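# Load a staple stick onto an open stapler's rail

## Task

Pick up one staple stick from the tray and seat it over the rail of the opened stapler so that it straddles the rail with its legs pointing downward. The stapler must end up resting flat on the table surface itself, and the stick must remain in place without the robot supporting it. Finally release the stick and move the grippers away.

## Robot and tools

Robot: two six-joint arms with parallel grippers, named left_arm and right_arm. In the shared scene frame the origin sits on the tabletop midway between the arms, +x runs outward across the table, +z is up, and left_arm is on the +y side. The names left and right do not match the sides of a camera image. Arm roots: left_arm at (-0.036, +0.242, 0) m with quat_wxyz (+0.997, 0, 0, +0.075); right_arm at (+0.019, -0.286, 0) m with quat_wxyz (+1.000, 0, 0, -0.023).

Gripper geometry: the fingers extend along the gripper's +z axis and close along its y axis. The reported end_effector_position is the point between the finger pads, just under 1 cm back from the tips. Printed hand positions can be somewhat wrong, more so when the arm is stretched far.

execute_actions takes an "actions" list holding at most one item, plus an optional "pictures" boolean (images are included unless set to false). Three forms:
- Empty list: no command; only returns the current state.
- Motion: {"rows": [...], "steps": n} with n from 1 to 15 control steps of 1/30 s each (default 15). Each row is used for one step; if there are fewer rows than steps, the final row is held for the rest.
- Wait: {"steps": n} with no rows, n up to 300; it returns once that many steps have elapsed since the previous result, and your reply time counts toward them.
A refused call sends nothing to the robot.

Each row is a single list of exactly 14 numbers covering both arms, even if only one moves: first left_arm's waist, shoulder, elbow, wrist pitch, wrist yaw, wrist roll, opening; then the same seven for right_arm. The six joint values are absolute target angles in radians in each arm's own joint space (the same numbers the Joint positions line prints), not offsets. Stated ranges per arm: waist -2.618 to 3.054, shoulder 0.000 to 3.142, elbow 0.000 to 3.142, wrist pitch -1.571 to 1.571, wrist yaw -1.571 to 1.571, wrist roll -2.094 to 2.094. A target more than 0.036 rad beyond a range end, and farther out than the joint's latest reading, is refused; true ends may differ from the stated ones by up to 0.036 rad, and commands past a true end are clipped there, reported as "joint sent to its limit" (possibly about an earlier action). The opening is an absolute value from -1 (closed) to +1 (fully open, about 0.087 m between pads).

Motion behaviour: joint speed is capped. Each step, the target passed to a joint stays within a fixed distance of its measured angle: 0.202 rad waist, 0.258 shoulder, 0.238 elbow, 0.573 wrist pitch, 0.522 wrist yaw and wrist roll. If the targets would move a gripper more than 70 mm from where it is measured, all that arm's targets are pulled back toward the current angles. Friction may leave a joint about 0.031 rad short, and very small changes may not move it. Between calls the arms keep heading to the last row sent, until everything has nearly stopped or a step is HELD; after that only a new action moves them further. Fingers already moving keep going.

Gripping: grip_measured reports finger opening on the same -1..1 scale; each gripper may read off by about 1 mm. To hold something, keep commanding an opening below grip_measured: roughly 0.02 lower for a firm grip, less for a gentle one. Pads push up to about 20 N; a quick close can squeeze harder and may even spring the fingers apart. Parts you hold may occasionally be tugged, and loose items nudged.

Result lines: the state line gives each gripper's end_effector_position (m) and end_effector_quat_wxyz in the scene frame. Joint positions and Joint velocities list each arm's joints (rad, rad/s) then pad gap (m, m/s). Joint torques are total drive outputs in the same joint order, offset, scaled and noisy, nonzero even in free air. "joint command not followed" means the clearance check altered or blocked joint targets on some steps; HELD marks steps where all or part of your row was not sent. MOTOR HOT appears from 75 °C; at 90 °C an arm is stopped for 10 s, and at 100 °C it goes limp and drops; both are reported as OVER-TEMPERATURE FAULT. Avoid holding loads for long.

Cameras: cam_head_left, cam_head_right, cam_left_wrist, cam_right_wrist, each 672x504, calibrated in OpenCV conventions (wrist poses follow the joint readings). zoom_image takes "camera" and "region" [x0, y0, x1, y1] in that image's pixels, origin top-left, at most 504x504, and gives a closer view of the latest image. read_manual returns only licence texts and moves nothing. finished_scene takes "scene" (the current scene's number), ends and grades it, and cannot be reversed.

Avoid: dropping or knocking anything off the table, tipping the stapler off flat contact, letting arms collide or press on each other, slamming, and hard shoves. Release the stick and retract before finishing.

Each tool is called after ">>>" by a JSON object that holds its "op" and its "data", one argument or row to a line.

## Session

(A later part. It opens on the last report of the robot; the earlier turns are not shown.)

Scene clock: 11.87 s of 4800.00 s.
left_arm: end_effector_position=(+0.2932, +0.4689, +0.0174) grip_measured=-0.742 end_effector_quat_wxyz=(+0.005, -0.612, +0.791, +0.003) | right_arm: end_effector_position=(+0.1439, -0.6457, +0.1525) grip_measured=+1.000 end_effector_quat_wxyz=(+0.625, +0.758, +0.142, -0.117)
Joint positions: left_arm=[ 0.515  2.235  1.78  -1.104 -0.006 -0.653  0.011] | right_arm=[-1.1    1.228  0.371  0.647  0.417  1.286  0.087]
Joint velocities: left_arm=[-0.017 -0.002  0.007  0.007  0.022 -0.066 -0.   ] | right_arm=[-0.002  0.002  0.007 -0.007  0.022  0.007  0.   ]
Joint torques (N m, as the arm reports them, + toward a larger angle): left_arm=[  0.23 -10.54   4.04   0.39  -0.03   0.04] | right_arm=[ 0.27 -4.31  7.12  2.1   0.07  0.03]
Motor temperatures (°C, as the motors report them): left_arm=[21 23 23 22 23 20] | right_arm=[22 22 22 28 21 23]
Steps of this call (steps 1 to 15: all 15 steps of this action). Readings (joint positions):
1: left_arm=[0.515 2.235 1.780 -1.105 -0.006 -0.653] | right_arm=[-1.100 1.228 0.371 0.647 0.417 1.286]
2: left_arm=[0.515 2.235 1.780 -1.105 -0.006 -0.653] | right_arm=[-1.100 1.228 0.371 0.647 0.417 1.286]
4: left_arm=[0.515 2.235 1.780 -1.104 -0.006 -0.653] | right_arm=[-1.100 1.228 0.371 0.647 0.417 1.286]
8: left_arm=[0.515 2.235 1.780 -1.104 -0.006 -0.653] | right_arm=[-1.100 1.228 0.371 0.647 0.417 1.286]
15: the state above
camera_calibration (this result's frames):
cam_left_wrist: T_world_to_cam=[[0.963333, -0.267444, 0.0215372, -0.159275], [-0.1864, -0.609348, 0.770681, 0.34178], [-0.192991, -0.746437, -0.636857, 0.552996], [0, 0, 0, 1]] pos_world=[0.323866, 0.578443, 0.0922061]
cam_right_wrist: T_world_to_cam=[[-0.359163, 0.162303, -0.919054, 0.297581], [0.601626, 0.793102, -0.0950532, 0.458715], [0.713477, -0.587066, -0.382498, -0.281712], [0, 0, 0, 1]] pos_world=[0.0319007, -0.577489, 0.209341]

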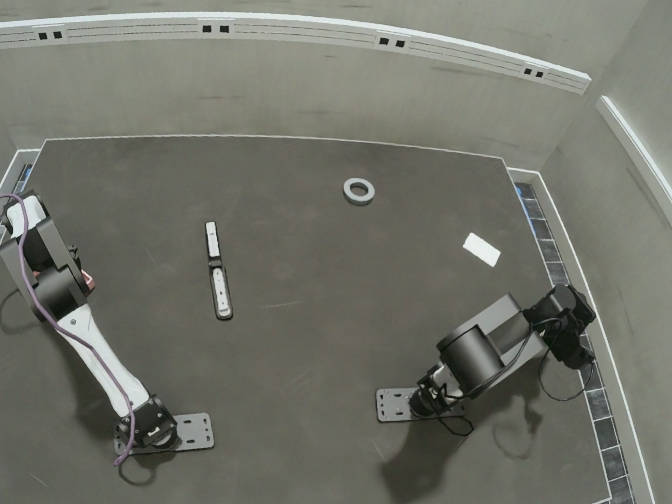

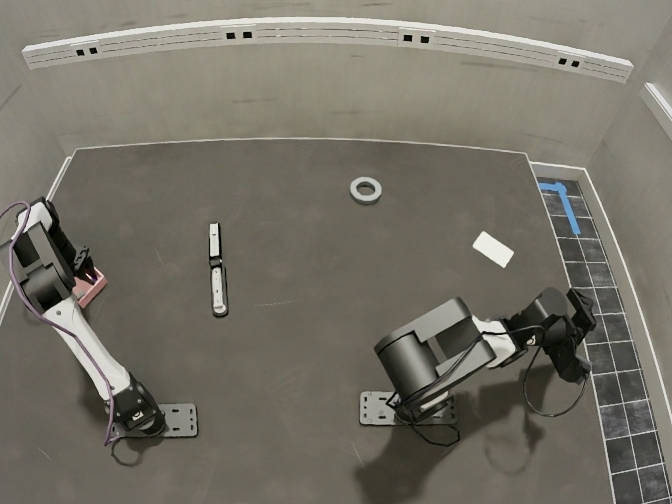

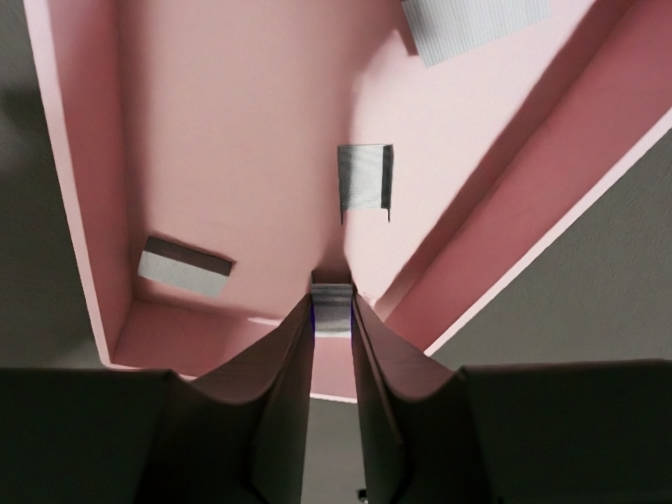

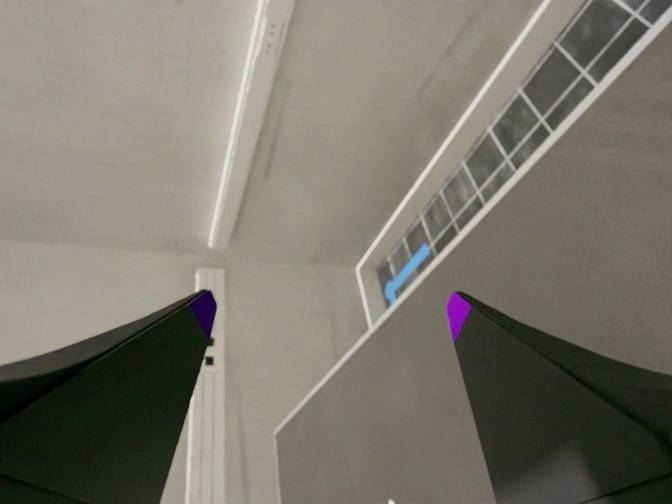

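>>> {"op": "execute_actions", "data": {
  "actions": [
    {"rows":[[0.521,2.22,1.77,-1.1,0,-0.658,-0.765,-1.1,1.228,0.371,0.647,0.417,1.286,1],[0.521,2.2,1.77,-1.11,0,-0.658,-0.765,-1.1,1.228,0.371,0.647,0.417,1.286,1],[0.521,2.18,1.77,-1.12,0,-0.658,-0.765,-1.1,1.228,0.371,0.647,0.417,1.286,1],[0.521,2.16,1.77,-1.13,0,-0.658,-0.765,-1.1,1.228,0.371,0.647,0.417,1.286,1],[0.521,2.13,1.77,-1.14,0,-0.658,-0.765,-1.1,1.228,0.371,0.647,0.417,1.286,1],[0.521,2.1,1.77,-1.16,0,-0.658,-0.765,-1.1,1.228,0.371,0.647,0.417,1.286,1],[0.521,2.07,1.77,-1.18,0,-0.658,-0.765,-1.1,1.228,0.371,0.647,0.417,1.286,1],[0.521,2.04,1.77,-1.2,0,-0.658,-0.765,-1.1,1.228,0.371,0.647,0.417,1.286,1]]}
  ],
  "pictures": false
}}

>>> {"op": "execute_actions", "data": {
  "actions": [
    {"rows":[[-0.455,1.94,1.6,-1.18,0,-0.495,-0.765,-1.1,1.228,0.371,0.647,0.417,1.286,1]]}
  ],
  "pictures": false
}}

>>> {"op": "execute_actions", "data": {
  "actions": [
    {"steps":12}
  ],
  "pictures": false
}}

>>> {"op": "execute_actions", "data": {
  "actions": [
    {"rows":[[-0.455,2.008,1.58,-1.16,0,-0.495,-0.765,-1.1,1.228,0.371,0.647,0.417,1.286,1]]}
  ]
}}

Scene clock: 14.40 s of 4800.00 s.
left_arm: end_effector_position=(+0.2890, +0.4656, +0.0963) grip_measured=-0.742 end_effector_quat_wxyz=(+0.076, -0.611, +0.788, +0.004) | right_arm: end_effector_position=(+0.1439, -0.6457, +0.1525) grip_measured=+1.000 end_effector_quat_wxyz=(+0.625, +0.758, +0.142, -0.117)
Joint positions: left_arm=[ 0.515  2.026  1.776 -1.168 -0.006 -0.653  0.011] | right_arm=[-1.1    1.228  0.371  0.647  0.417  1.286  0.087]
Joint velocities: left_arm=[-0.007  0.012  0.017 -0.125  0.007  0.051 -0.   ] | right_arm=[ 0.002 -0.012 -0.012 -0.007  0.066 -0.037  0.   ]
Joint torques (N m, as the arm reports them, + toward a larger angle): left_arm=[ 0.25 -9.36  5.08  0.35 -0.04  0.05] | right_arm=[ 0.27 -4.33  7.13  2.1   0.07  0.03]
Motor temperatures (°C, as the motors report them): left_arm=[21 24 23 22 23 20] | right_arm=[22 22 22 29 21 23]
Steps of this call (steps 1 to 15: the robot went on to your last target; steps 16 to 61: nothing new was sent; steps 62 to 76: all 15 steps of this action). Readings (joint positions):
62: left_arm=[0.515 2.235 1.780 -1.104 -0.006 -0.653] | right_arm=[-1.100 1.228 0.371 0.647 0.417 1.286]
63: left_arm=[0.515 2.234 1.780 -1.104 -0.006 -0.653] | right_arm=[-1.100 1.228 0.371 0.647 0.417 1.286]
65: left_arm=[0.515 2.224 1.780 -1.106 -0.006 -0.653] | right_arm=[-1.100 1.228 0.371 0.647 0.417 1.286]
69: left_arm=[0.515 2.137 1.776 -1.135 -0.006 -0.653] | right_arm=[-1.100 1.228 0.371 0.647 0.417 1.286]
76: the state above

Scene clock: 14.90 s of 4800.00 s.
left_arm: end_effector_position=(+0.2972, +0.1290, +0.0765) grip_measured=-0.742 end_effector_quat_wxyz=(+0.025, -0.118, +0.993, -0.010) | right_arm: end_effector_position=(+0.1439, -0.6457, +0.1525) grip_measured=+1.000 end_effector_quat_wxyz=(+0.625, +0.758, +0.142, -0.117)
Joint positions: left_arm=[-0.42   1.973  1.618 -1.162 -0.    -0.506  0.011] | right_arm=[-1.1    1.228  0.371  0.647  0.417  1.286  0.087]
Joint velocities: left_arm=[-1.648  0.012  0.012  0.022  0.242  0.11  -0.   ] | right_arm=[ 0.017  0.012 -0.022  0.139 -0.022  0.037  0.   ]
Joint torques (N m, as the arm reports them, + toward a larger angle): left_arm=[  5.98 -12.08   4.     0.17  -0.31   0.08] | right_arm=[ 0.27 -4.33  7.11  2.1   0.07  0.03]
Motor temperatures (°C, as the motors report them): left_arm=[21 24 23 22 23 20] | right_arm=[22 22 22 29 21 23]
Steps of this call (steps 1 to 15: all 15 steps of this action). Readings (joint positions):
1: left_arm=[0.500 2.017 1.749 -1.154 -0.013 -0.634] | right_arm=[-1.100 1.228 0.371 0.647 0.417 1.286]
2: left_arm=[0.471 1.998 1.707 -1.149 -0.018 -0.613] | right_arm=[-1.100 1.228 0.371 0.647 0.417 1.286]
4: left_arm=[0.367 1.976 1.648 -1.160 -0.019 -0.577] | right_arm=[-1.100 1.228 0.371 0.647 0.417 1.286]
8: left_arm=[0.086 1.973 1.618 -1.162 -0.013 -0.533] | right_arm=[-1.100 1.228 0.371 0.647 0.417 1.286]
15: the state above

Scene clock: 15.30 s of 4800.00 s.
left_arm: end_effector_position=(+0.2923, +0.1163, +0.0767) grip_measured=-0.742 end_effector_quat_wxyz=(+0.023, -0.097, +0.995, -0.013) | right_arm: end_effector_position=(+0.1439, -0.6457, +0.1525) grip_measured=+1.000 end_effector_quat_wxyz=(+0.625, +0.758, +0.142, -0.117)
Joint positions: left_arm=[-0.456  1.973  1.618 -1.163  0.006 -0.499  0.011] | right_arm=[-1.1    1.228  0.371  0.647  0.417  1.286  0.087]
Joint velocities: left_arm=[ 0.002 -0.017 -0.012  0.007 -0.007 -0.007 -0.001] | right_arm=[-0.012 -0.027 -0.007 -0.007 -0.095 -0.007  0.   ]
Joint torques (N m, as the arm reports them, + toward a larger angle): left_arm=[ -0.36 -12.09   3.99   0.19  -0.12   0.14] | right_arm=[ 0.27 -4.32  7.12  2.1   0.07  0.03]
Motor temperatures (°C, as the motors report them): left_arm=[21 24 23 22 23 20] | right_arm=[22 22 22 29 21 23]
Steps of this call (steps 1 to 12: the robot went on to your last target). Readings (joint positions):
1: left_arm=[-0.466 1.973 1.618 -1.162 0.006 -0.503] | right_arm=[-1.100 1.228 0.371 0.647 0.417 1.286]
2: left_arm=[-0.493 1.973 1.618 -1.162 0.012 -0.501] | right_arm=[-1.100 1.228 0.371 0.647 0.417 1.286]
4: left_arm=[-0.500 1.973 1.618 -1.162 0.015 -0.499] | right_arm=[-1.100 1.228 0.371 0.647 0.417 1.286]
8: left_arm=[-0.463 1.973 1.618 -1.162 0.010 -0.499] | right_arm=[-1.100 1.228 0.371 0.647 0.417 1.286]
12: the state above

Scene clock: 15.80 s of 4800.00 s.
left_arm: end_effector_position=(+0.2856, +0.1185, +0.0659) grip_measured=-0.742 end_effector_quat_wxyz=(+0.005, -0.097, +0.995, -0.006) | right_arm: end_effector_position=(+0.1439, -0.6457, +0.1525) grip_measured=+1.000 end_effector_quat_wxyz=(+0.625, +0.758, +0.142, -0.117)
Joint positions: left_arm=[-0.456  1.99   1.595 -1.162  0.006 -0.499  0.011] | right_arm=[-1.1    1.228  0.371  0.647  0.417  1.286  0.087]
Joint velocities: left_arm=[ 0.007  0.007 -0.002  0.007 -0.007  0.007  0.001] | right_arm=[-0.012  0.022 -0.007  0.007  0.022 -0.037  0.   ]
Joint torques (N m, as the arm reports them, + toward a larger angle): left_arm=[-0.3  -8.45  4.23  0.27 -0.13  0.14] | right_arm=[ 0.28 -4.32  7.13  2.1   0.07  0.03]
Motor temperatures (°C, as the motors report them): left_arm=[21 24 23 22 23 20] | right_arm=[22 22 22 29 21 23]
Steps of this call (steps 1 to 15: all 15 steps of this action). Readings (joint positions):
1: left_arm=[-0.456 1.973 1.614 -1.162 0.006 -0.499] | right_arm=[-1.100 1.228 0.371 0.647 0.417 1.286]
2: left_arm=[-0.456 1.973 1.610 -1.162 0.006 -0.499] | right_arm=[-1.100 1.228 0.371 0.647 0.417 1.286]
4: left_arm=[-0.456 1.978 1.601 -1.162 0.006 -0.499] | right_arm=[-1.100 1.228 0.371 0.647 0.417 1.286]
8: left_arm=[-0.456 1.989 1.595 -1.162 0.006 -0.499] | right_arm=[-1.100 1.228 0.371 0.647 0.417 1.286]
15: the state above
camera_calibration (this result's frames):
cam_left_wrist: T_world_to_cam=[[0.175092, -0.984019, 0.0323939, 0.0625216], [-0.629466, -0.0865837, 0.772189, 0.153948], [-0.757044, -0.155595, -0.634567, 0.411815], [0, 0, 0, 1]] pos_world=[0.39772, 0.138928, 0.140422]
cam_right_wrist: T_world_to_cam=[[-0.359163, 0.162303, -0.919054, 0.297581], [0.601626, 0.793102, -0.0950532, 0.458715], [0.713477, -0.587066, -0.382498, -0.281712], [0, 0, 0, 1]] pos_world=[0.0319007, -0.577489, 0.209341]

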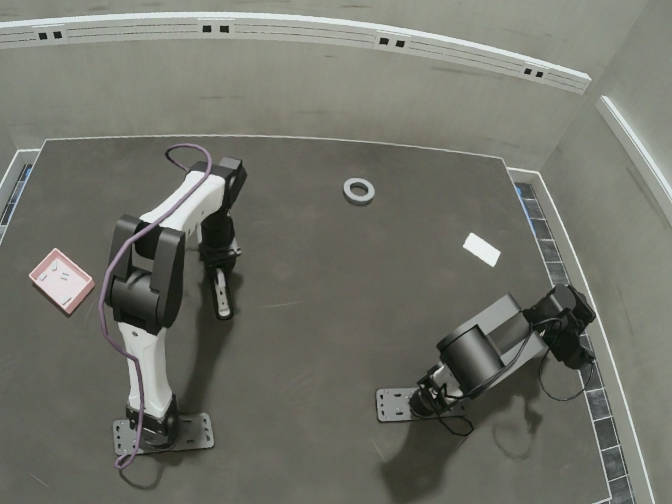

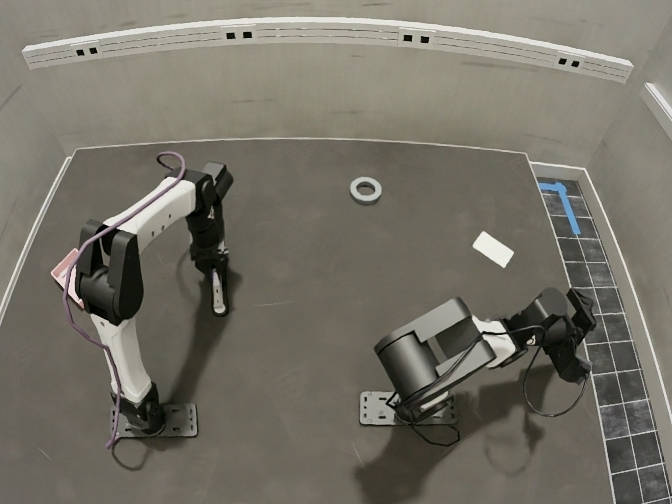

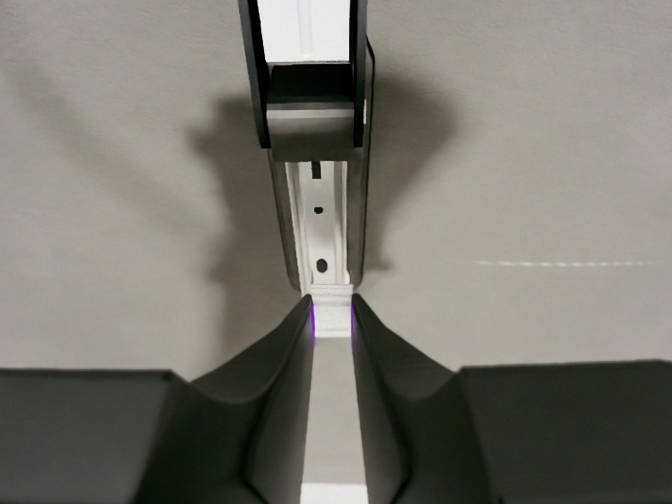

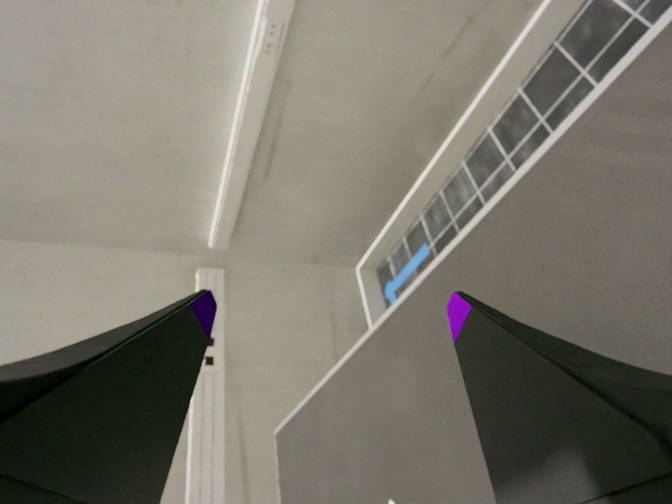

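>>> {"op": "execute_actions", "data": {
  "actions": [
    {"rows":[[-0.433,2.008,1.55,-1.125,0,-0.515,-0.765,-1.1,1.228,0.371,0.647,0.417,1.286,1]],"steps":15}
  ]
}}

>>> {"op": "zoom_image", "data": {
  "camera": "cam_left_wrist",
  "region": [230,140,430,340]
}}

Scene clock: 18.13 s of 4800.00 s.
left_arm: end_effector_position=(+0.2839, +0.1245, +0.0589) grip_measured=-0.742 end_effector_quat_wxyz=(+0.000, -0.110, +0.994, -0.004) | right_arm: end_effector_position=(+0.1439, -0.6457, +0.1525) grip_measured=+1.000 end_effector_quat_wxyz=(+0.625, +0.758, +0.142, -0.117)
Joint positions: left_arm=[-0.439  1.99   1.565 -1.143  0.006 -0.509  0.011] | right_arm=[-1.1    1.228  0.371  0.647  0.417  1.286  0.087]
Joint velocities: left_arm=[-0.007 -0.002 -0.002 -0.037  0.051  0.066  0.001] | right_arm=[-0.012  0.002  0.002  0.037 -0.022 -0.066  0.   ]
Joint torques (N m, as the arm reports them, + toward a larger angle): left_arm=[ 0.19 -8.42  4.12  0.39 -0.13  0.05] | right_arm=[ 0.27 -4.32  7.13  2.1   0.07  0.03]
Motor temperatures (°C, as the motors report them): left_arm=[21 24 23 22 23 20] | right_arm=[22 22 22 29 21 23]
Steps of this call (steps 1 to 15: the robot went on to your last target; steps 16 to 55: nothing new was sent; steps 56 to 70: all 15 steps of this action). Readings (joint positions):
56: left_arm=[-0.455 1.990 1.590 -1.156 0.006 -0.501] | right_arm=[-1.100 1.228 0.371 0.647 0.417 1.286]
57: left_arm=[-0.452 1.990 1.584 -1.151 0.006 -0.503] | right_arm=[-1.100 1.228 0.371 0.647 0.417 1.286]
59: left_arm=[-0.445 1.990 1.570 -1.147 0.006 -0.505] | right_arm=[-1.100 1.228 0.371 0.647 0.417 1.286]
63: left_arm=[-0.439 1.990 1.565 -1.146 0.006 -0.508] | right_arm=[-1.100 1.228 0.371 0.647 0.417 1.286]
70: the state above
camera_calibration (this result's frames):
cam_left_wrist: T_world_to_cam=[[0.201238, -0.979158, 0.0274445, 0.0612201], [-0.618955, -0.105393, 0.778323, 0.15782], [-0.759209, -0.173615, -0.627264, 0.409431], [0, 0, 0, 1]] pos_world=[0.396207, 0.147661, 0.132306]
cam_right_wrist: T_world_to_cam=[[-0.359163, 0.162303, -0.919054, 0.297581], [0.601626, 0.793102, -0.0950532, 0.458715], [0.713477, -0.587066, -0.382498, -0.281712], [0, 0, 0, 1]] pos_world=[0.0319007, -0.577489, 0.209341]

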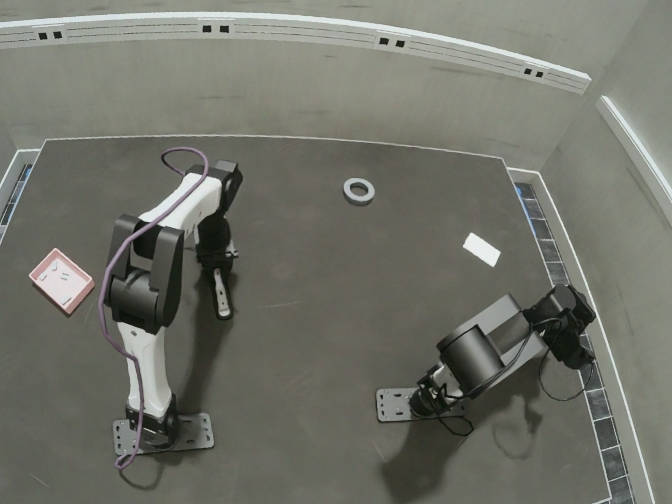

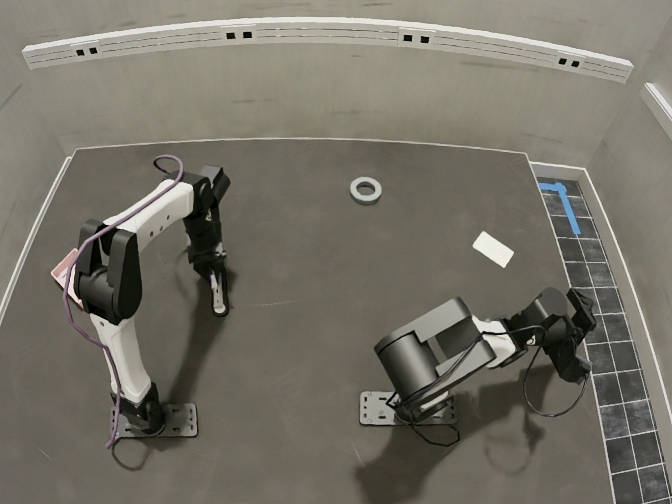

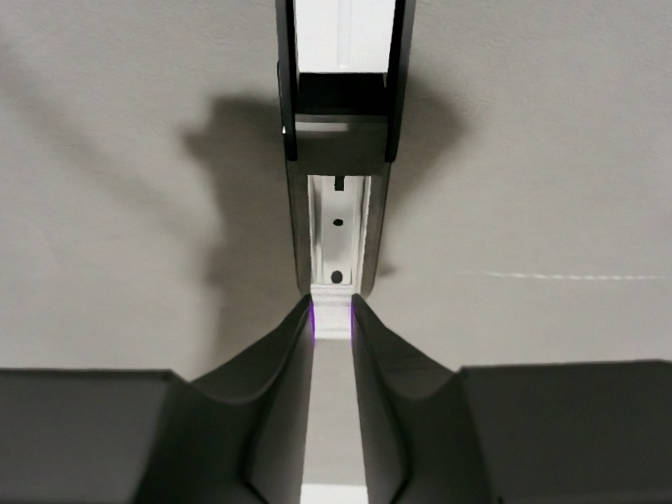

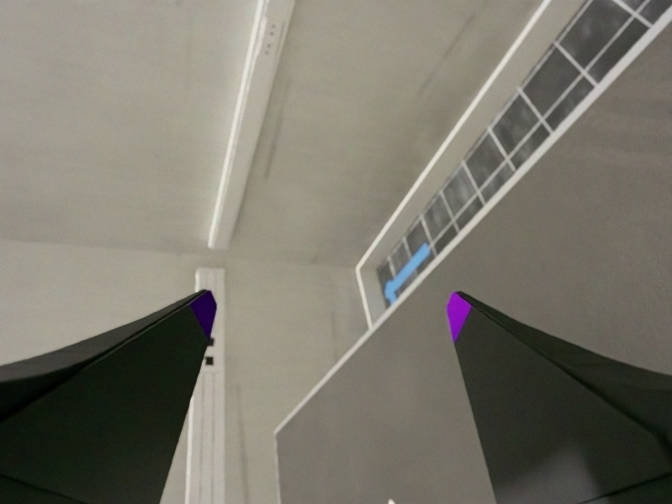

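Region (230, 140, 430, 340) of cam_left_wrist's 672x504 image, scaled by 2.520, with more detail than that image has.

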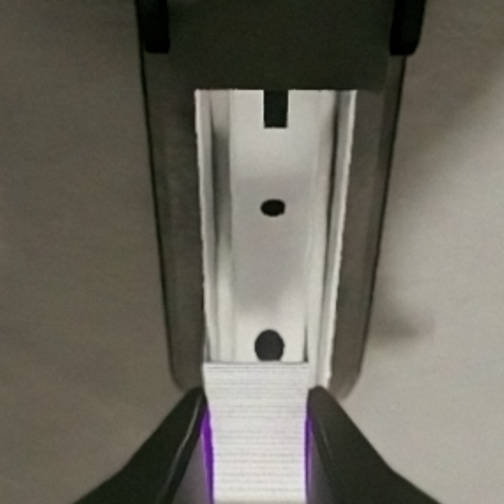

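>>> {"op": "execute_actions", "data": {
  "actions": [
    {"rows":[[-0.451,2.008,1.51,-1.08,0,-0.525,-0.765,-1.1,1.228,0.371,0.647,0.417,1.286,1]],"steps":15}
  ]
}}

>>> {"op": "zoom_image", "data": {
  "camera": "cam_left_wrist",
  "region": [230,140,430,340]
}}

Scene clock: 19.63 s of 4800.00 s.
left_arm: end_effector_position=(+0.2827, +0.1244, +0.0487) grip_measured=-0.742 end_effector_quat_wxyz=(+0.002, -0.115, +0.993, -0.004) | right_arm: end_effector_position=(+0.1439, -0.6457, +0.1525) grip_measured=+1.000 end_effector_quat_wxyz=(+0.625, +0.758, +0.142, -0.117)
Joint positions: left_arm=[-0.439  1.99   1.524 -1.099  0.006 -0.519  0.011] | right_arm=[-1.1    1.228  0.371  0.647  0.417  1.286  0.087]
Joint velocities: left_arm=[-0.007 -0.002  0.002 -0.022 -0.007 -0.051 -0.001] | right_arm=[-0.012  0.002 -0.012  0.051  0.051  0.007  0.   ]
Joint torques (N m, as the arm reports them, + toward a larger angle): left_arm=[-1.48 -8.4   4.14  0.39 -0.12  0.05] | right_arm=[ 0.27 -4.32  7.13  2.1   0.07  0.03]
Motor temperatures (°C, as the motors report them): left_arm=[21 25 23 22 23 20] | right_arm=[22 22 22 29 21 23]
Steps of this call (steps 1 to 15: the robot went on to your last target; steps 16 to 30: nothing new was sent; steps 31 to 45: all 15 steps of this action). Readings (joint positions):
31: left_arm=[-0.439 1.990 1.558 -1.133 0.006 -0.511] | right_arm=[-1.100 1.228 0.371 0.647 0.417 1.286]
32: left_arm=[-0.439 1.990 1.549 -1.123 0.006 -0.513] | right_arm=[-1.100 1.228 0.371 0.647 0.417 1.286]
34: left_arm=[-0.439 1.990 1.531 -1.114 0.006 -0.515] | right_arm=[-1.100 1.228 0.371 0.647 0.417 1.286]
38: left_arm=[-0.439 1.990 1.524 -1.107 0.006 -0.518] | right_arm=[-1.100 1.228 0.371 0.647 0.417 1.286]
45: the state above
camera_calibration (this result's frames):
cam_left_wrist: T_world_to_cam=[[0.210859, -0.977089, 0.0289116, 0.0586684], [-0.620098, -0.110838, 0.776655, 0.16609], [-0.755657, -0.181693, -0.629262, 0.402236], [0, 0, 0, 1]] pos_world=[0.394574, 0.148817, 0.122421]
cam_right_wrist: T_world_to_cam=[[-0.359163, 0.162303, -0.919054, 0.297581], [0.601626, 0.793102, -0.0950532, 0.458715], [0.713477, -0.587066, -0.382498, -0.281712], [0, 0, 0, 1]] pos_world=[0.0319007, -0.577489, 0.209341]

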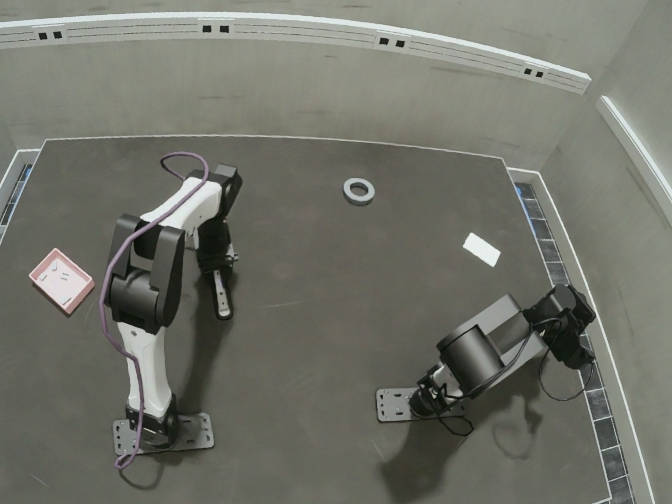

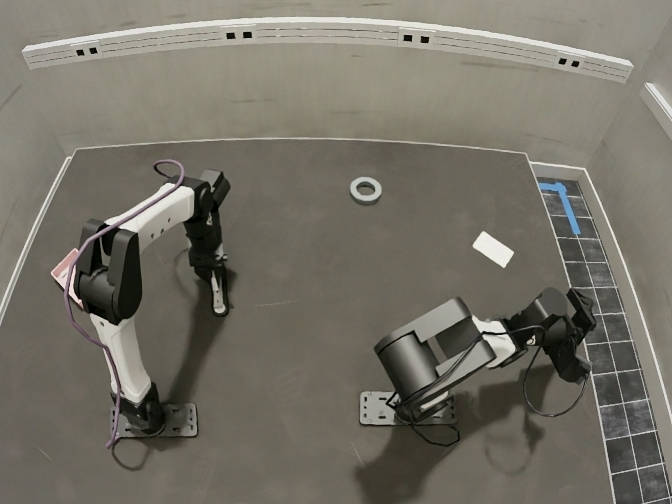

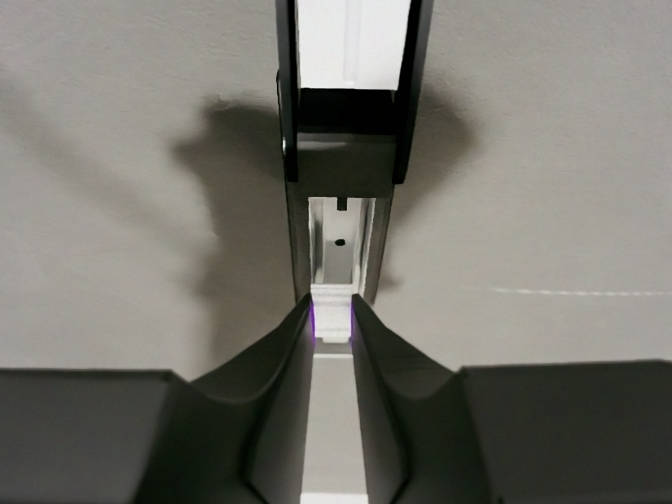

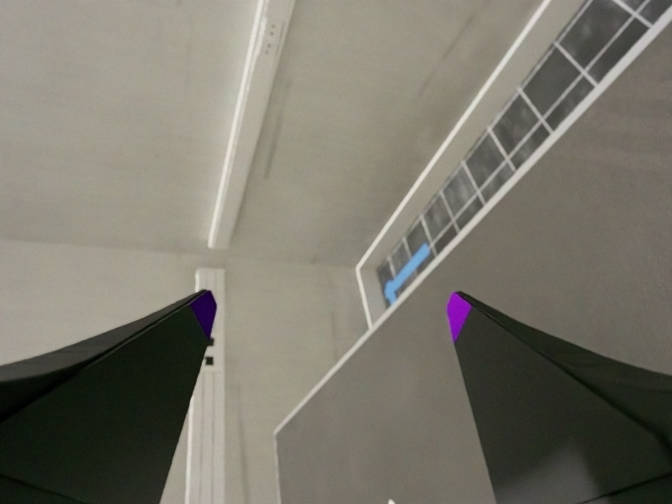

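Region (230, 140, 430, 340) of cam_left_wrist's 672x504 image, scaled by 2.520, with more detail than that image has.

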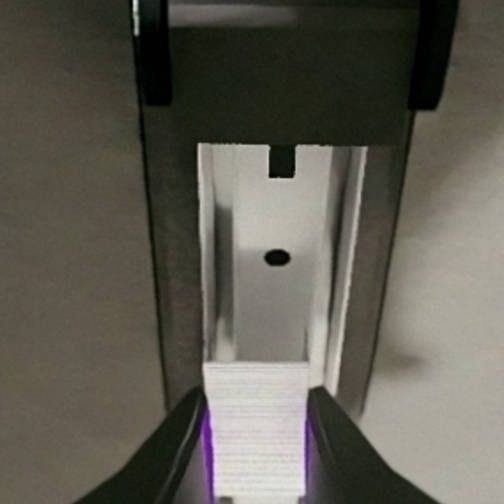

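>>> {"op": "execute_actions", "data": {
  "actions": [
    {"rows":[[-0.458,2.008,1.51,-1.08,0,-0.495,-0.765,-1.1,1.228,0.371,0.647,0.417,1.286,1]],"steps":12}
  ]
}}

>>> {"op": "zoom_image", "data": {
  "camera": "cam_left_wrist",
  "region": [230,180,430,380]
}}

Scene clock: 20.57 s of 4800.00 s.
left_arm: end_effector_position=(+0.2816, +0.1215, +0.0486) grip_measured=-0.742 end_effector_quat_wxyz=(+0.002, -0.100, +0.995, -0.004) | right_arm: end_effector_position=(+0.1439, -0.6457, +0.1525) grip_measured=+1.000 end_effector_quat_wxyz=(+0.625, +0.758, +0.142, -0.117)
Joint positions: left_arm=[-0.451  1.99   1.524 -1.097  0.006 -0.502  0.011] | right_arm=[-1.1    1.228  0.371  0.647  0.417  1.286  0.087]
Joint velocities: left_arm=[ 0.002  0.002  0.002 -0.051 -0.037  0.037  0.   ] | right_arm=[ 0.002 -0.002 -0.002 -0.022  0.007 -0.037  0.   ]
Joint torques (N m, as the arm reports them, + toward a larger angle): left_arm=[-1.05 -8.4   4.16  0.4  -0.12  0.16] | right_arm=[ 0.28 -4.32  7.12  2.1   0.07  0.02]
Motor temperatures (°C, as the motors report them): left_arm=[21 25 23 22 23 20] | right_arm=[22 22 23 29 21 23]
Steps of this call (steps 1 to 15: the robot went on to your last target; step 16: nothing new was sent; steps 17 to 28: all 12 steps of this action). Readings (joint positions):
17: left_arm=[-0.440 1.990 1.524 -1.097 0.006 -0.517] | right_arm=[-1.100 1.228 0.371 0.647 0.417 1.286]
18: left_arm=[-0.442 1.990 1.524 -1.097 0.006 -0.514] | right_arm=[-1.100 1.228 0.371 0.647 0.417 1.286]
20: left_arm=[-0.447 1.990 1.524 -1.097 0.006 -0.509] | right_arm=[-1.100 1.228 0.371 0.647 0.417 1.286]
24: left_arm=[-0.451 1.990 1.524 -1.097 0.006 -0.504] | right_arm=[-1.100 1.228 0.371 0.647 0.417 1.286]
28: the state above
camera_calibration (this result's frames):
cam_left_wrist: T_world_to_cam=[[0.1824, -0.98279, 0.029238, 0.0646975], [-0.624379, -0.0928074, 0.775588, 0.164177], [-0.759527, -0.159723, -0.630562, 0.399281], [0, 0, 0, 1]] pos_world=[0.393973, 0.142595, 0.122546]
cam_right_wrist: T_world_to_cam=[[-0.359163, 0.162303, -0.919054, 0.297581], [0.601626, 0.793102, -0.0950532, 0.458715], [0.713477, -0.587066, -0.382498, -0.281712], [0, 0, 0, 1]] pos_world=[0.0319007, -0.577489, 0.209341]

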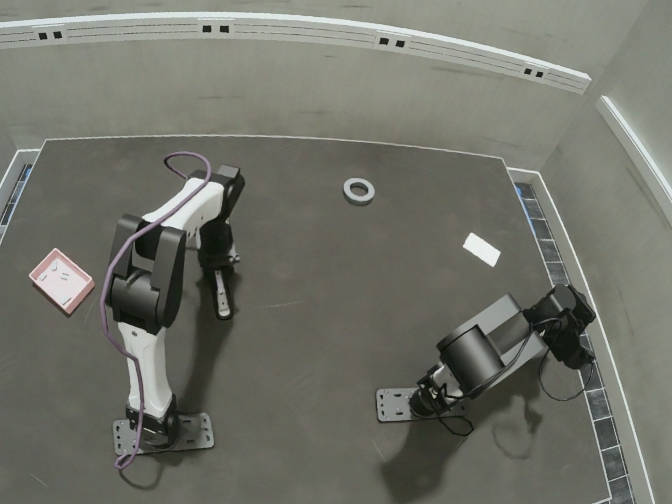

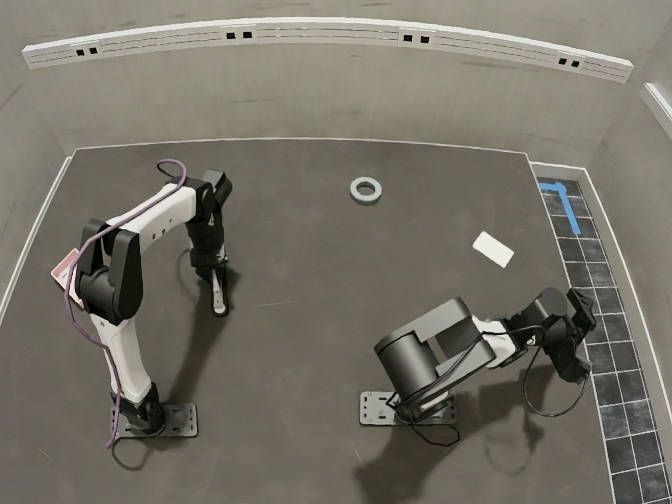

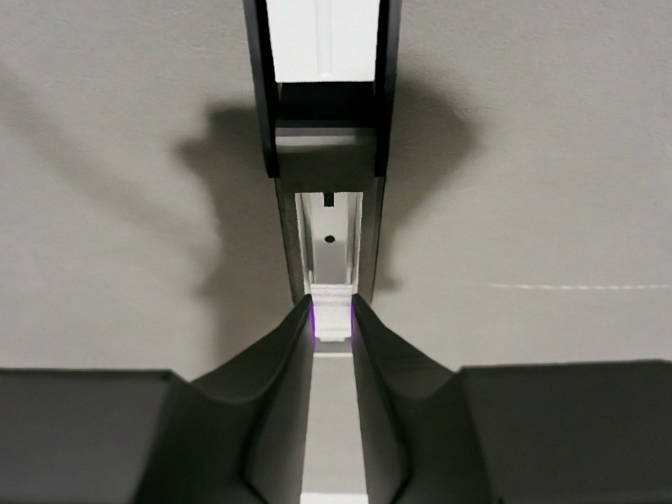

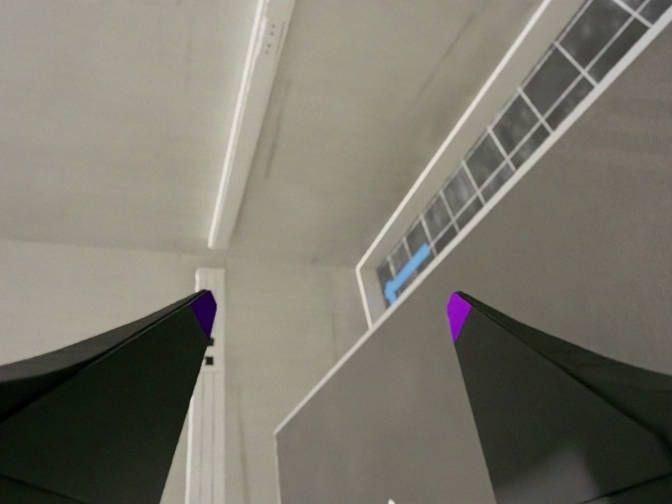

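Region (230, 180, 430, 380) of cam_left_wrist's 672x504 image, scaled by 2.520, with more detail than that image has.

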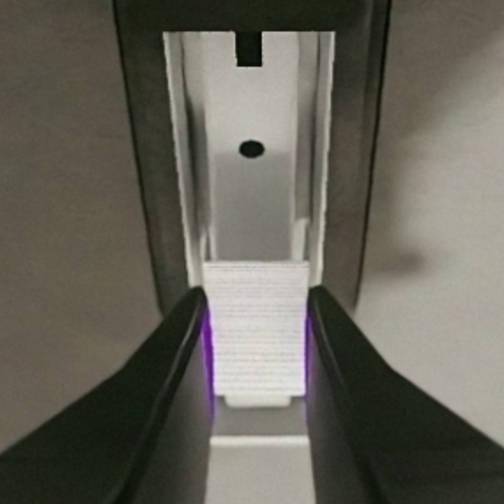

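>>> {"op": "execute_actions", "data": {
  "actions": [
    {"rows":[[-0.455,2.008,1.495,-1.065,0,-0.5,-0.765,-1.1,1.228,0.371,0.647,0.417,1.286,1],[-0.455,2.008,1.485,-1.055,0,-0.5,-0.765,-1.1,1.228,0.371,0.647,0.417,1.286,1],[-0.455,2.008,1.472,-1.04,0,-0.5,-0.765,-1.1,1.228,0.371,0.647,0.417,1.286,1]],"steps":15}
  ]
}}

>>> {"op": "zoom_image", "data": {
  "camera": "cam_left_wrist",
  "region": [230,180,430,380]
}}

Scene clock: 21.90 s of 4800.00 s.
left_arm: end_effector_position=(+0.2808, +0.1216, +0.0403) grip_measured=-0.742 end_effector_quat_wxyz=(+0.005, -0.100, +0.995, -0.006) | right_arm: end_effector_position=(+0.1439, -0.6457, +0.1525) grip_measured=+1.000 end_effector_quat_wxyz=(+0.625, +0.758, +0.142, -0.117)
Joint positions: left_arm=[-0.451  1.99   1.491 -1.059  0.007 -0.5    0.011] | right_arm=[-1.1    1.228  0.371  0.647  0.417  1.286  0.087]
Joint velocities: left_arm=[ 0.002 -0.002 -0.007  0.007 -0.037 -0.095  0.001] | right_arm=[ 0.007 -0.002  0.012 -0.022 -0.022 -0.007  0.   ]
Joint torques (N m, as the arm reports them, + toward a larger angle): left_arm=[-0.76 -8.3   3.76  0.39 -0.13  0.1 ] | right_arm=[ 0.27 -4.32  7.13  2.1   0.07  0.02]
Motor temperatures (°C, as the motors report them): left_arm=[21 25 23 22 23 20] | right_arm=[22 22 23 30 21 23]
Steps of this call (steps 1 to 15: the robot went on to your last target; steps 16 to 25: nothing new was sent; steps 26 to 40: all 15 steps of this action). Readings (joint positions):
26: left_arm=[-0.451 1.990 1.522 -1.094 0.006 -0.500] | right_arm=[-1.100 1.228 0.371 0.647 0.417 1.286]
27: left_arm=[-0.451 1.990 1.518 -1.089 0.006 -0.500] | right_arm=[-1.100 1.228 0.371 0.647 0.417 1.286]
29: left_arm=[-0.451 1.990 1.501 -1.075 0.006 -0.500] | right_arm=[-1.100 1.228 0.371 0.647 0.417 1.286]
33: left_arm=[-0.451 1.990 1.491 -1.068 0.006 -0.500] | right_arm=[-1.100 1.228 0.371 0.647 0.417 1.286]
40: the state above
camera_calibration (this result's frames):
cam_left_wrist: T_world_to_cam=[[0.180753, -0.983001, 0.0322079, 0.0656107], [-0.628023, -0.0901546, 0.772955, 0.170929], [-0.756912, -0.159942, -0.633643, 0.392906], [0, 0, 0, 1]] pos_world=[0.392883, 0.142747, 0.114728]
cam_right_wrist: T_world_to_cam=[[-0.359163, 0.162303, -0.919054, 0.297581], [0.601626, 0.793102, -0.0950532, 0.458715], [0.713477, -0.587066, -0.382498, -0.281712], [0, 0, 0, 1]] pos_world=[0.0319007, -0.577489, 0.209341]

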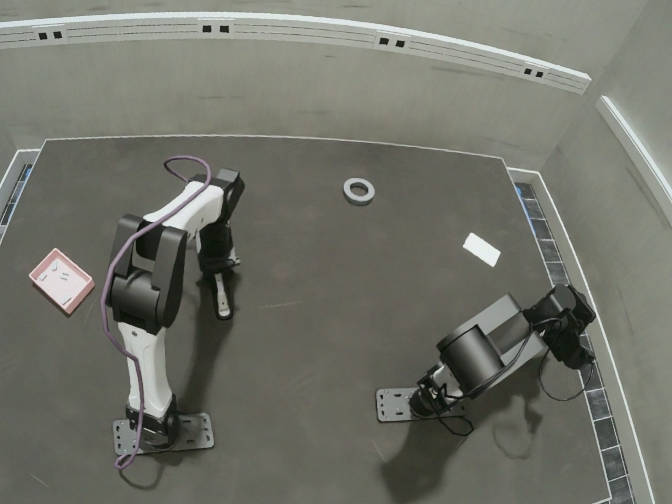

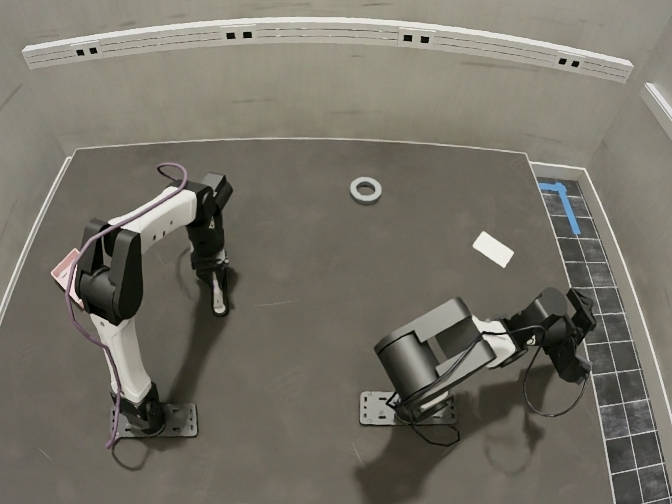

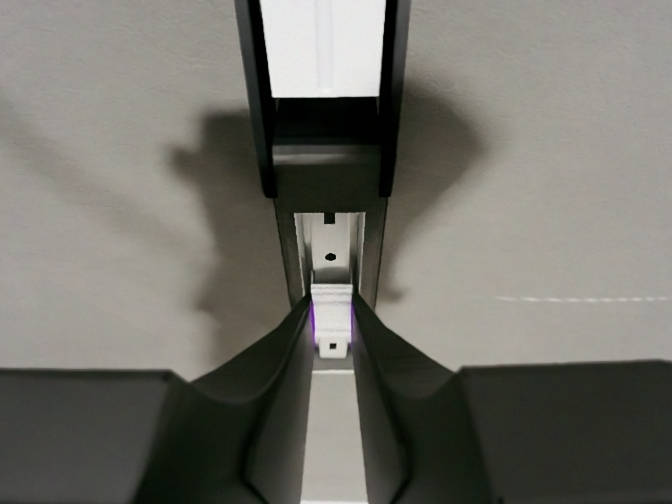

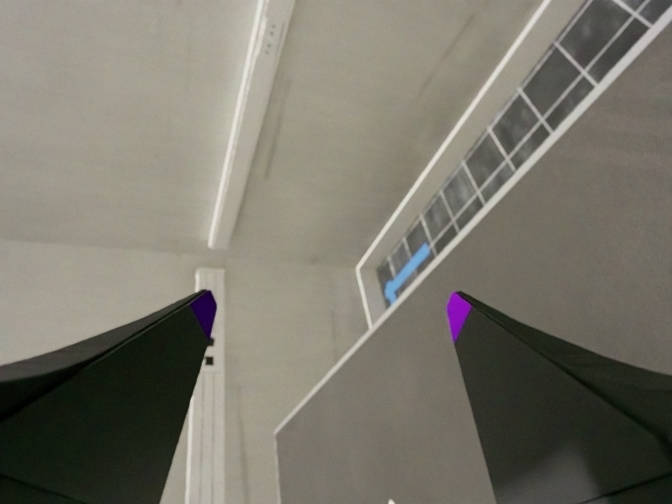

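Region (230, 180, 430, 380) of cam_left_wrist's 672x504 image, scaled by 2.520, with more detail than that image has.

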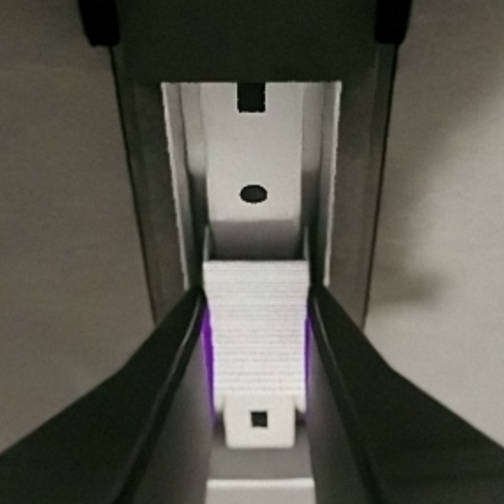

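>>> {"op": "execute_actions", "data": {
  "actions": [
    {"rows":[[-0.455,2.008,1.472,-1.04,0,-0.5,-0.74,-1.1,1.228,0.371,0.647,0.417,1.286,1],[-0.455,2.008,1.472,-1.04,0,-0.5,-0.73,-1.1,1.228,0.371,0.647,0.417,1.286,1],[-0.455,2.008,1.472,-1.04,0,-0.5,-0.7,-1.1,1.228,0.371,0.647,0.417,1.286,1],[-0.455,2.008,1.472,-1.04,0,-0.5,-0.62,-1.1,1.228,0.371,0.647,0.417,1.286,1]],"steps":12}
  ],
  "pictures": false
}}

>>> {"op": "execute_actions", "data": {
  "actions": [
    {"rows":[[-0.455,1.99,1.7,-1.28,0,-0.5,-0.5,-1.1,1.228,0.371,0.647,0.417,1.286,1]],"steps":15}
  ]
}}

>>> {"op": "zoom_image", "data": {
  "camera": "cam_left_wrist",
  "region": [230,100,430,340]
}}

Scene clock: 23.00 s of 4800.00 s.
left_arm: end_effector_position=(+0.2813, +0.1215, +0.0403) grip_measured=-0.620 end_effector_quat_wxyz=(+0.006, -0.100, +0.995, -0.006) | right_arm: end_effector_position=(+0.1439, -0.6457, +0.1525) grip_measured=+1.000 end_effector_quat_wxyz=(+0.625, +0.758, +0.142, -0.117)
Joint positions: left_arm=[-0.451  1.99   1.491 -1.057  0.006 -0.5    0.017] | right_arm=[-1.1    1.228  0.371  0.647  0.417  1.286  0.087]
Joint velocities: left_arm=[-0.007 -0.007  0.002 -0.007 -0.022  0.022 -0.   ] | right_arm=[-0.012 -0.007  0.002  0.037 -0.037 -0.037  0.   ]
Joint torques (N m, as the arm reports them, + toward a larger angle): left_arm=[-0.79 -8.38  3.76  0.4  -0.13  0.1 ] | right_arm=[ 0.27 -4.33  7.12  2.1   0.07  0.03]
Motor temperatures (°C, as the motors report them): left_arm=[21 25 23 22 23 20] | right_arm=[22 22 23 30 21 23]
Steps of this call (steps 1 to 15: the robot went on to your last target; steps 16 to 21: nothing new was sent; steps 22 to 33: all 12 steps of this action). Readings (joint positions):
22: left_arm=[-0.451 1.990 1.491 -1.057 0.006 -0.500] | right_arm=[-1.100 1.228 0.371 0.647 0.417 1.286]
23: left_arm=[-0.451 1.990 1.491 -1.057 0.006 -0.500] | right_arm=[-1.100 1.228 0.371 0.647 0.417 1.286]
25: left_arm=[-0.451 1.990 1.491 -1.057 0.006 -0.500] | right_arm=[-1.100 1.228 0.371 0.647 0.417 1.286]
29: left_arm=[-0.451 1.990 1.491 -1.057 0.006 -0.500] | right_arm=[-1.100 1.228 0.371 0.647 0.417 1.286]
33: the state above

Scene clock: 23.50 s of 4800.00 s.
left_arm: end_effector_position=(+0.2909, +0.1186, +0.0921) grip_measured=-0.500 end_effector_quat_wxyz=(+0.011, -0.099, +0.995, -0.008) | right_arm: end_effector_position=(+0.1439, -0.6457, +0.1525) grip_measured=+1.000 end_effector_quat_wxyz=(+0.625, +0.758, +0.142, -0.117)
Joint positions: left_arm=[-0.451  1.987  1.697 -1.255  0.006 -0.5    0.022] | right_arm=[-1.1    1.228  0.371  0.647  0.417  1.286  0.087]
Joint velocities: left_arm=[-0.012 -0.012  0.007 -0.022  0.007 -0.022 -0.001] | right_arm=[-0.002  0.002  0.017  0.066  0.066 -0.007  0.   ]
Joint torques (N m, as the arm reports them, + toward a larger angle): left_arm=[-0.76 -9.55  5.63  0.14 -0.13  0.1 ] | right_arm=[ 0.27 -4.31  7.12  2.1   0.07  0.03]
Motor temperatures (°C, as the motors report them): left_arm=[21 25 23 22 23 20] | right_arm=[22 22 23 30 21 23]
Steps of this call (steps 1 to 15: all 15 steps of this action). Readings (joint positions):
1: left_arm=[-0.451 1.998 1.527 -1.104 0.006 -0.500] | right_arm=[-1.100 1.228 0.371 0.647 0.417 1.286]
2: left_arm=[-0.451 2.008 1.581 -1.150 0.006 -0.500] | right_arm=[-1.100 1.228 0.371 0.647 0.417 1.286]
4: left_arm=[-0.451 2.004 1.659 -1.181 0.006 -0.500] | right_arm=[-1.100 1.228 0.371 0.647 0.417 1.286]
8: left_arm=[-0.451 1.987 1.697 -1.214 0.006 -0.500] | right_arm=[-1.100 1.228 0.371 0.647 0.417 1.286]
15: the state above
camera_calibration (this result's frames):
cam_left_wrist: T_world_to_cam=[[0.180336, -0.982882, 0.0377077, 0.0586941], [-0.637358, -0.0875699, 0.765575, 0.140067], [-0.749168, -0.162094, -0.64224, 0.431691], [0, 0, 0, 1]] pos_world=[0.402097, 0.13993, 0.167804]
cam_right_wrist: T_world_to_cam=[[-0.359163, 0.162303, -0.919054, 0.297581], [0.601626, 0.793102, -0.0950532, 0.458715], [0.713477, -0.587066, -0.382498, -0.281712], [0, 0, 0, 1]] pos_world=[0.0319007, -0.577489, 0.209341]

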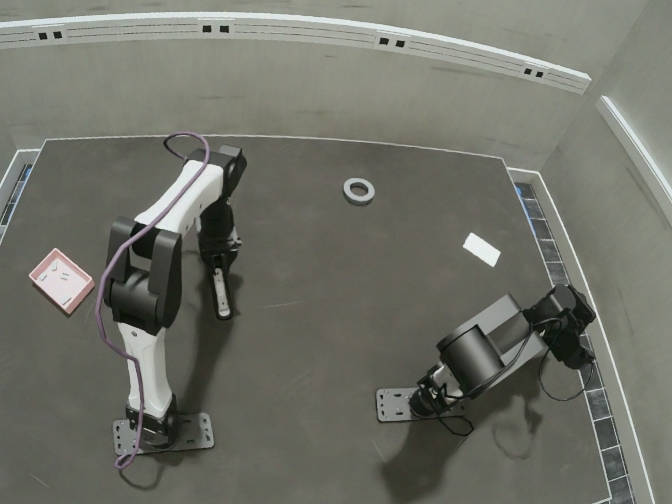

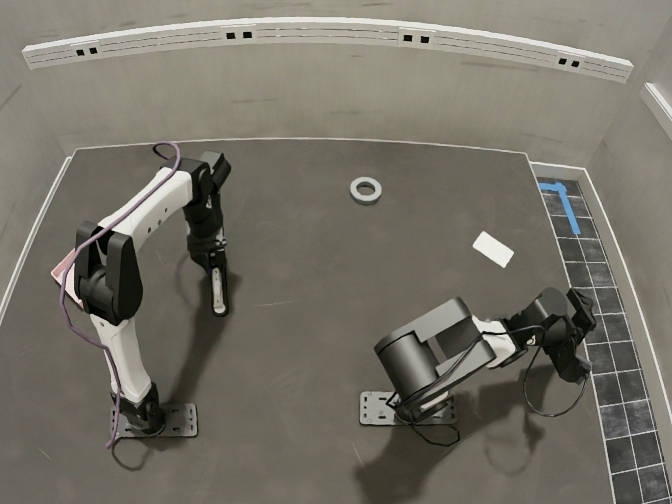

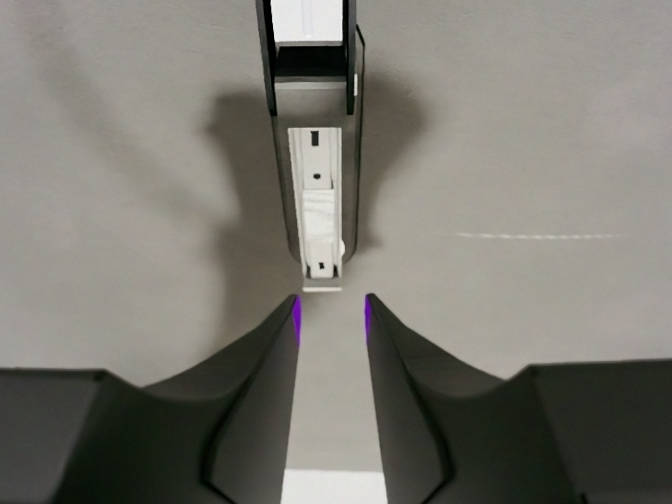

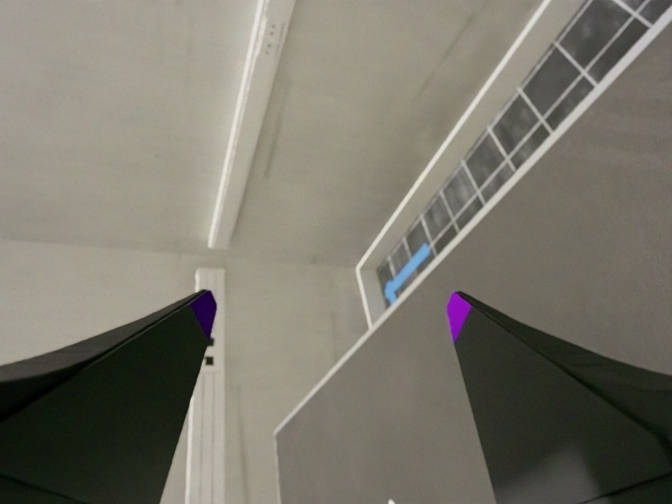

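Region (230, 100, 430, 340) of cam_left_wrist's 672x504 image, scaled by 2.100, with more detail than that image has.

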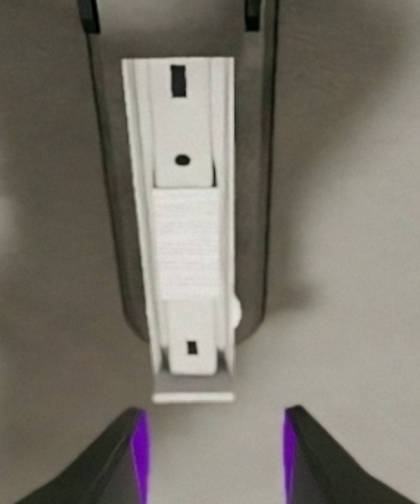

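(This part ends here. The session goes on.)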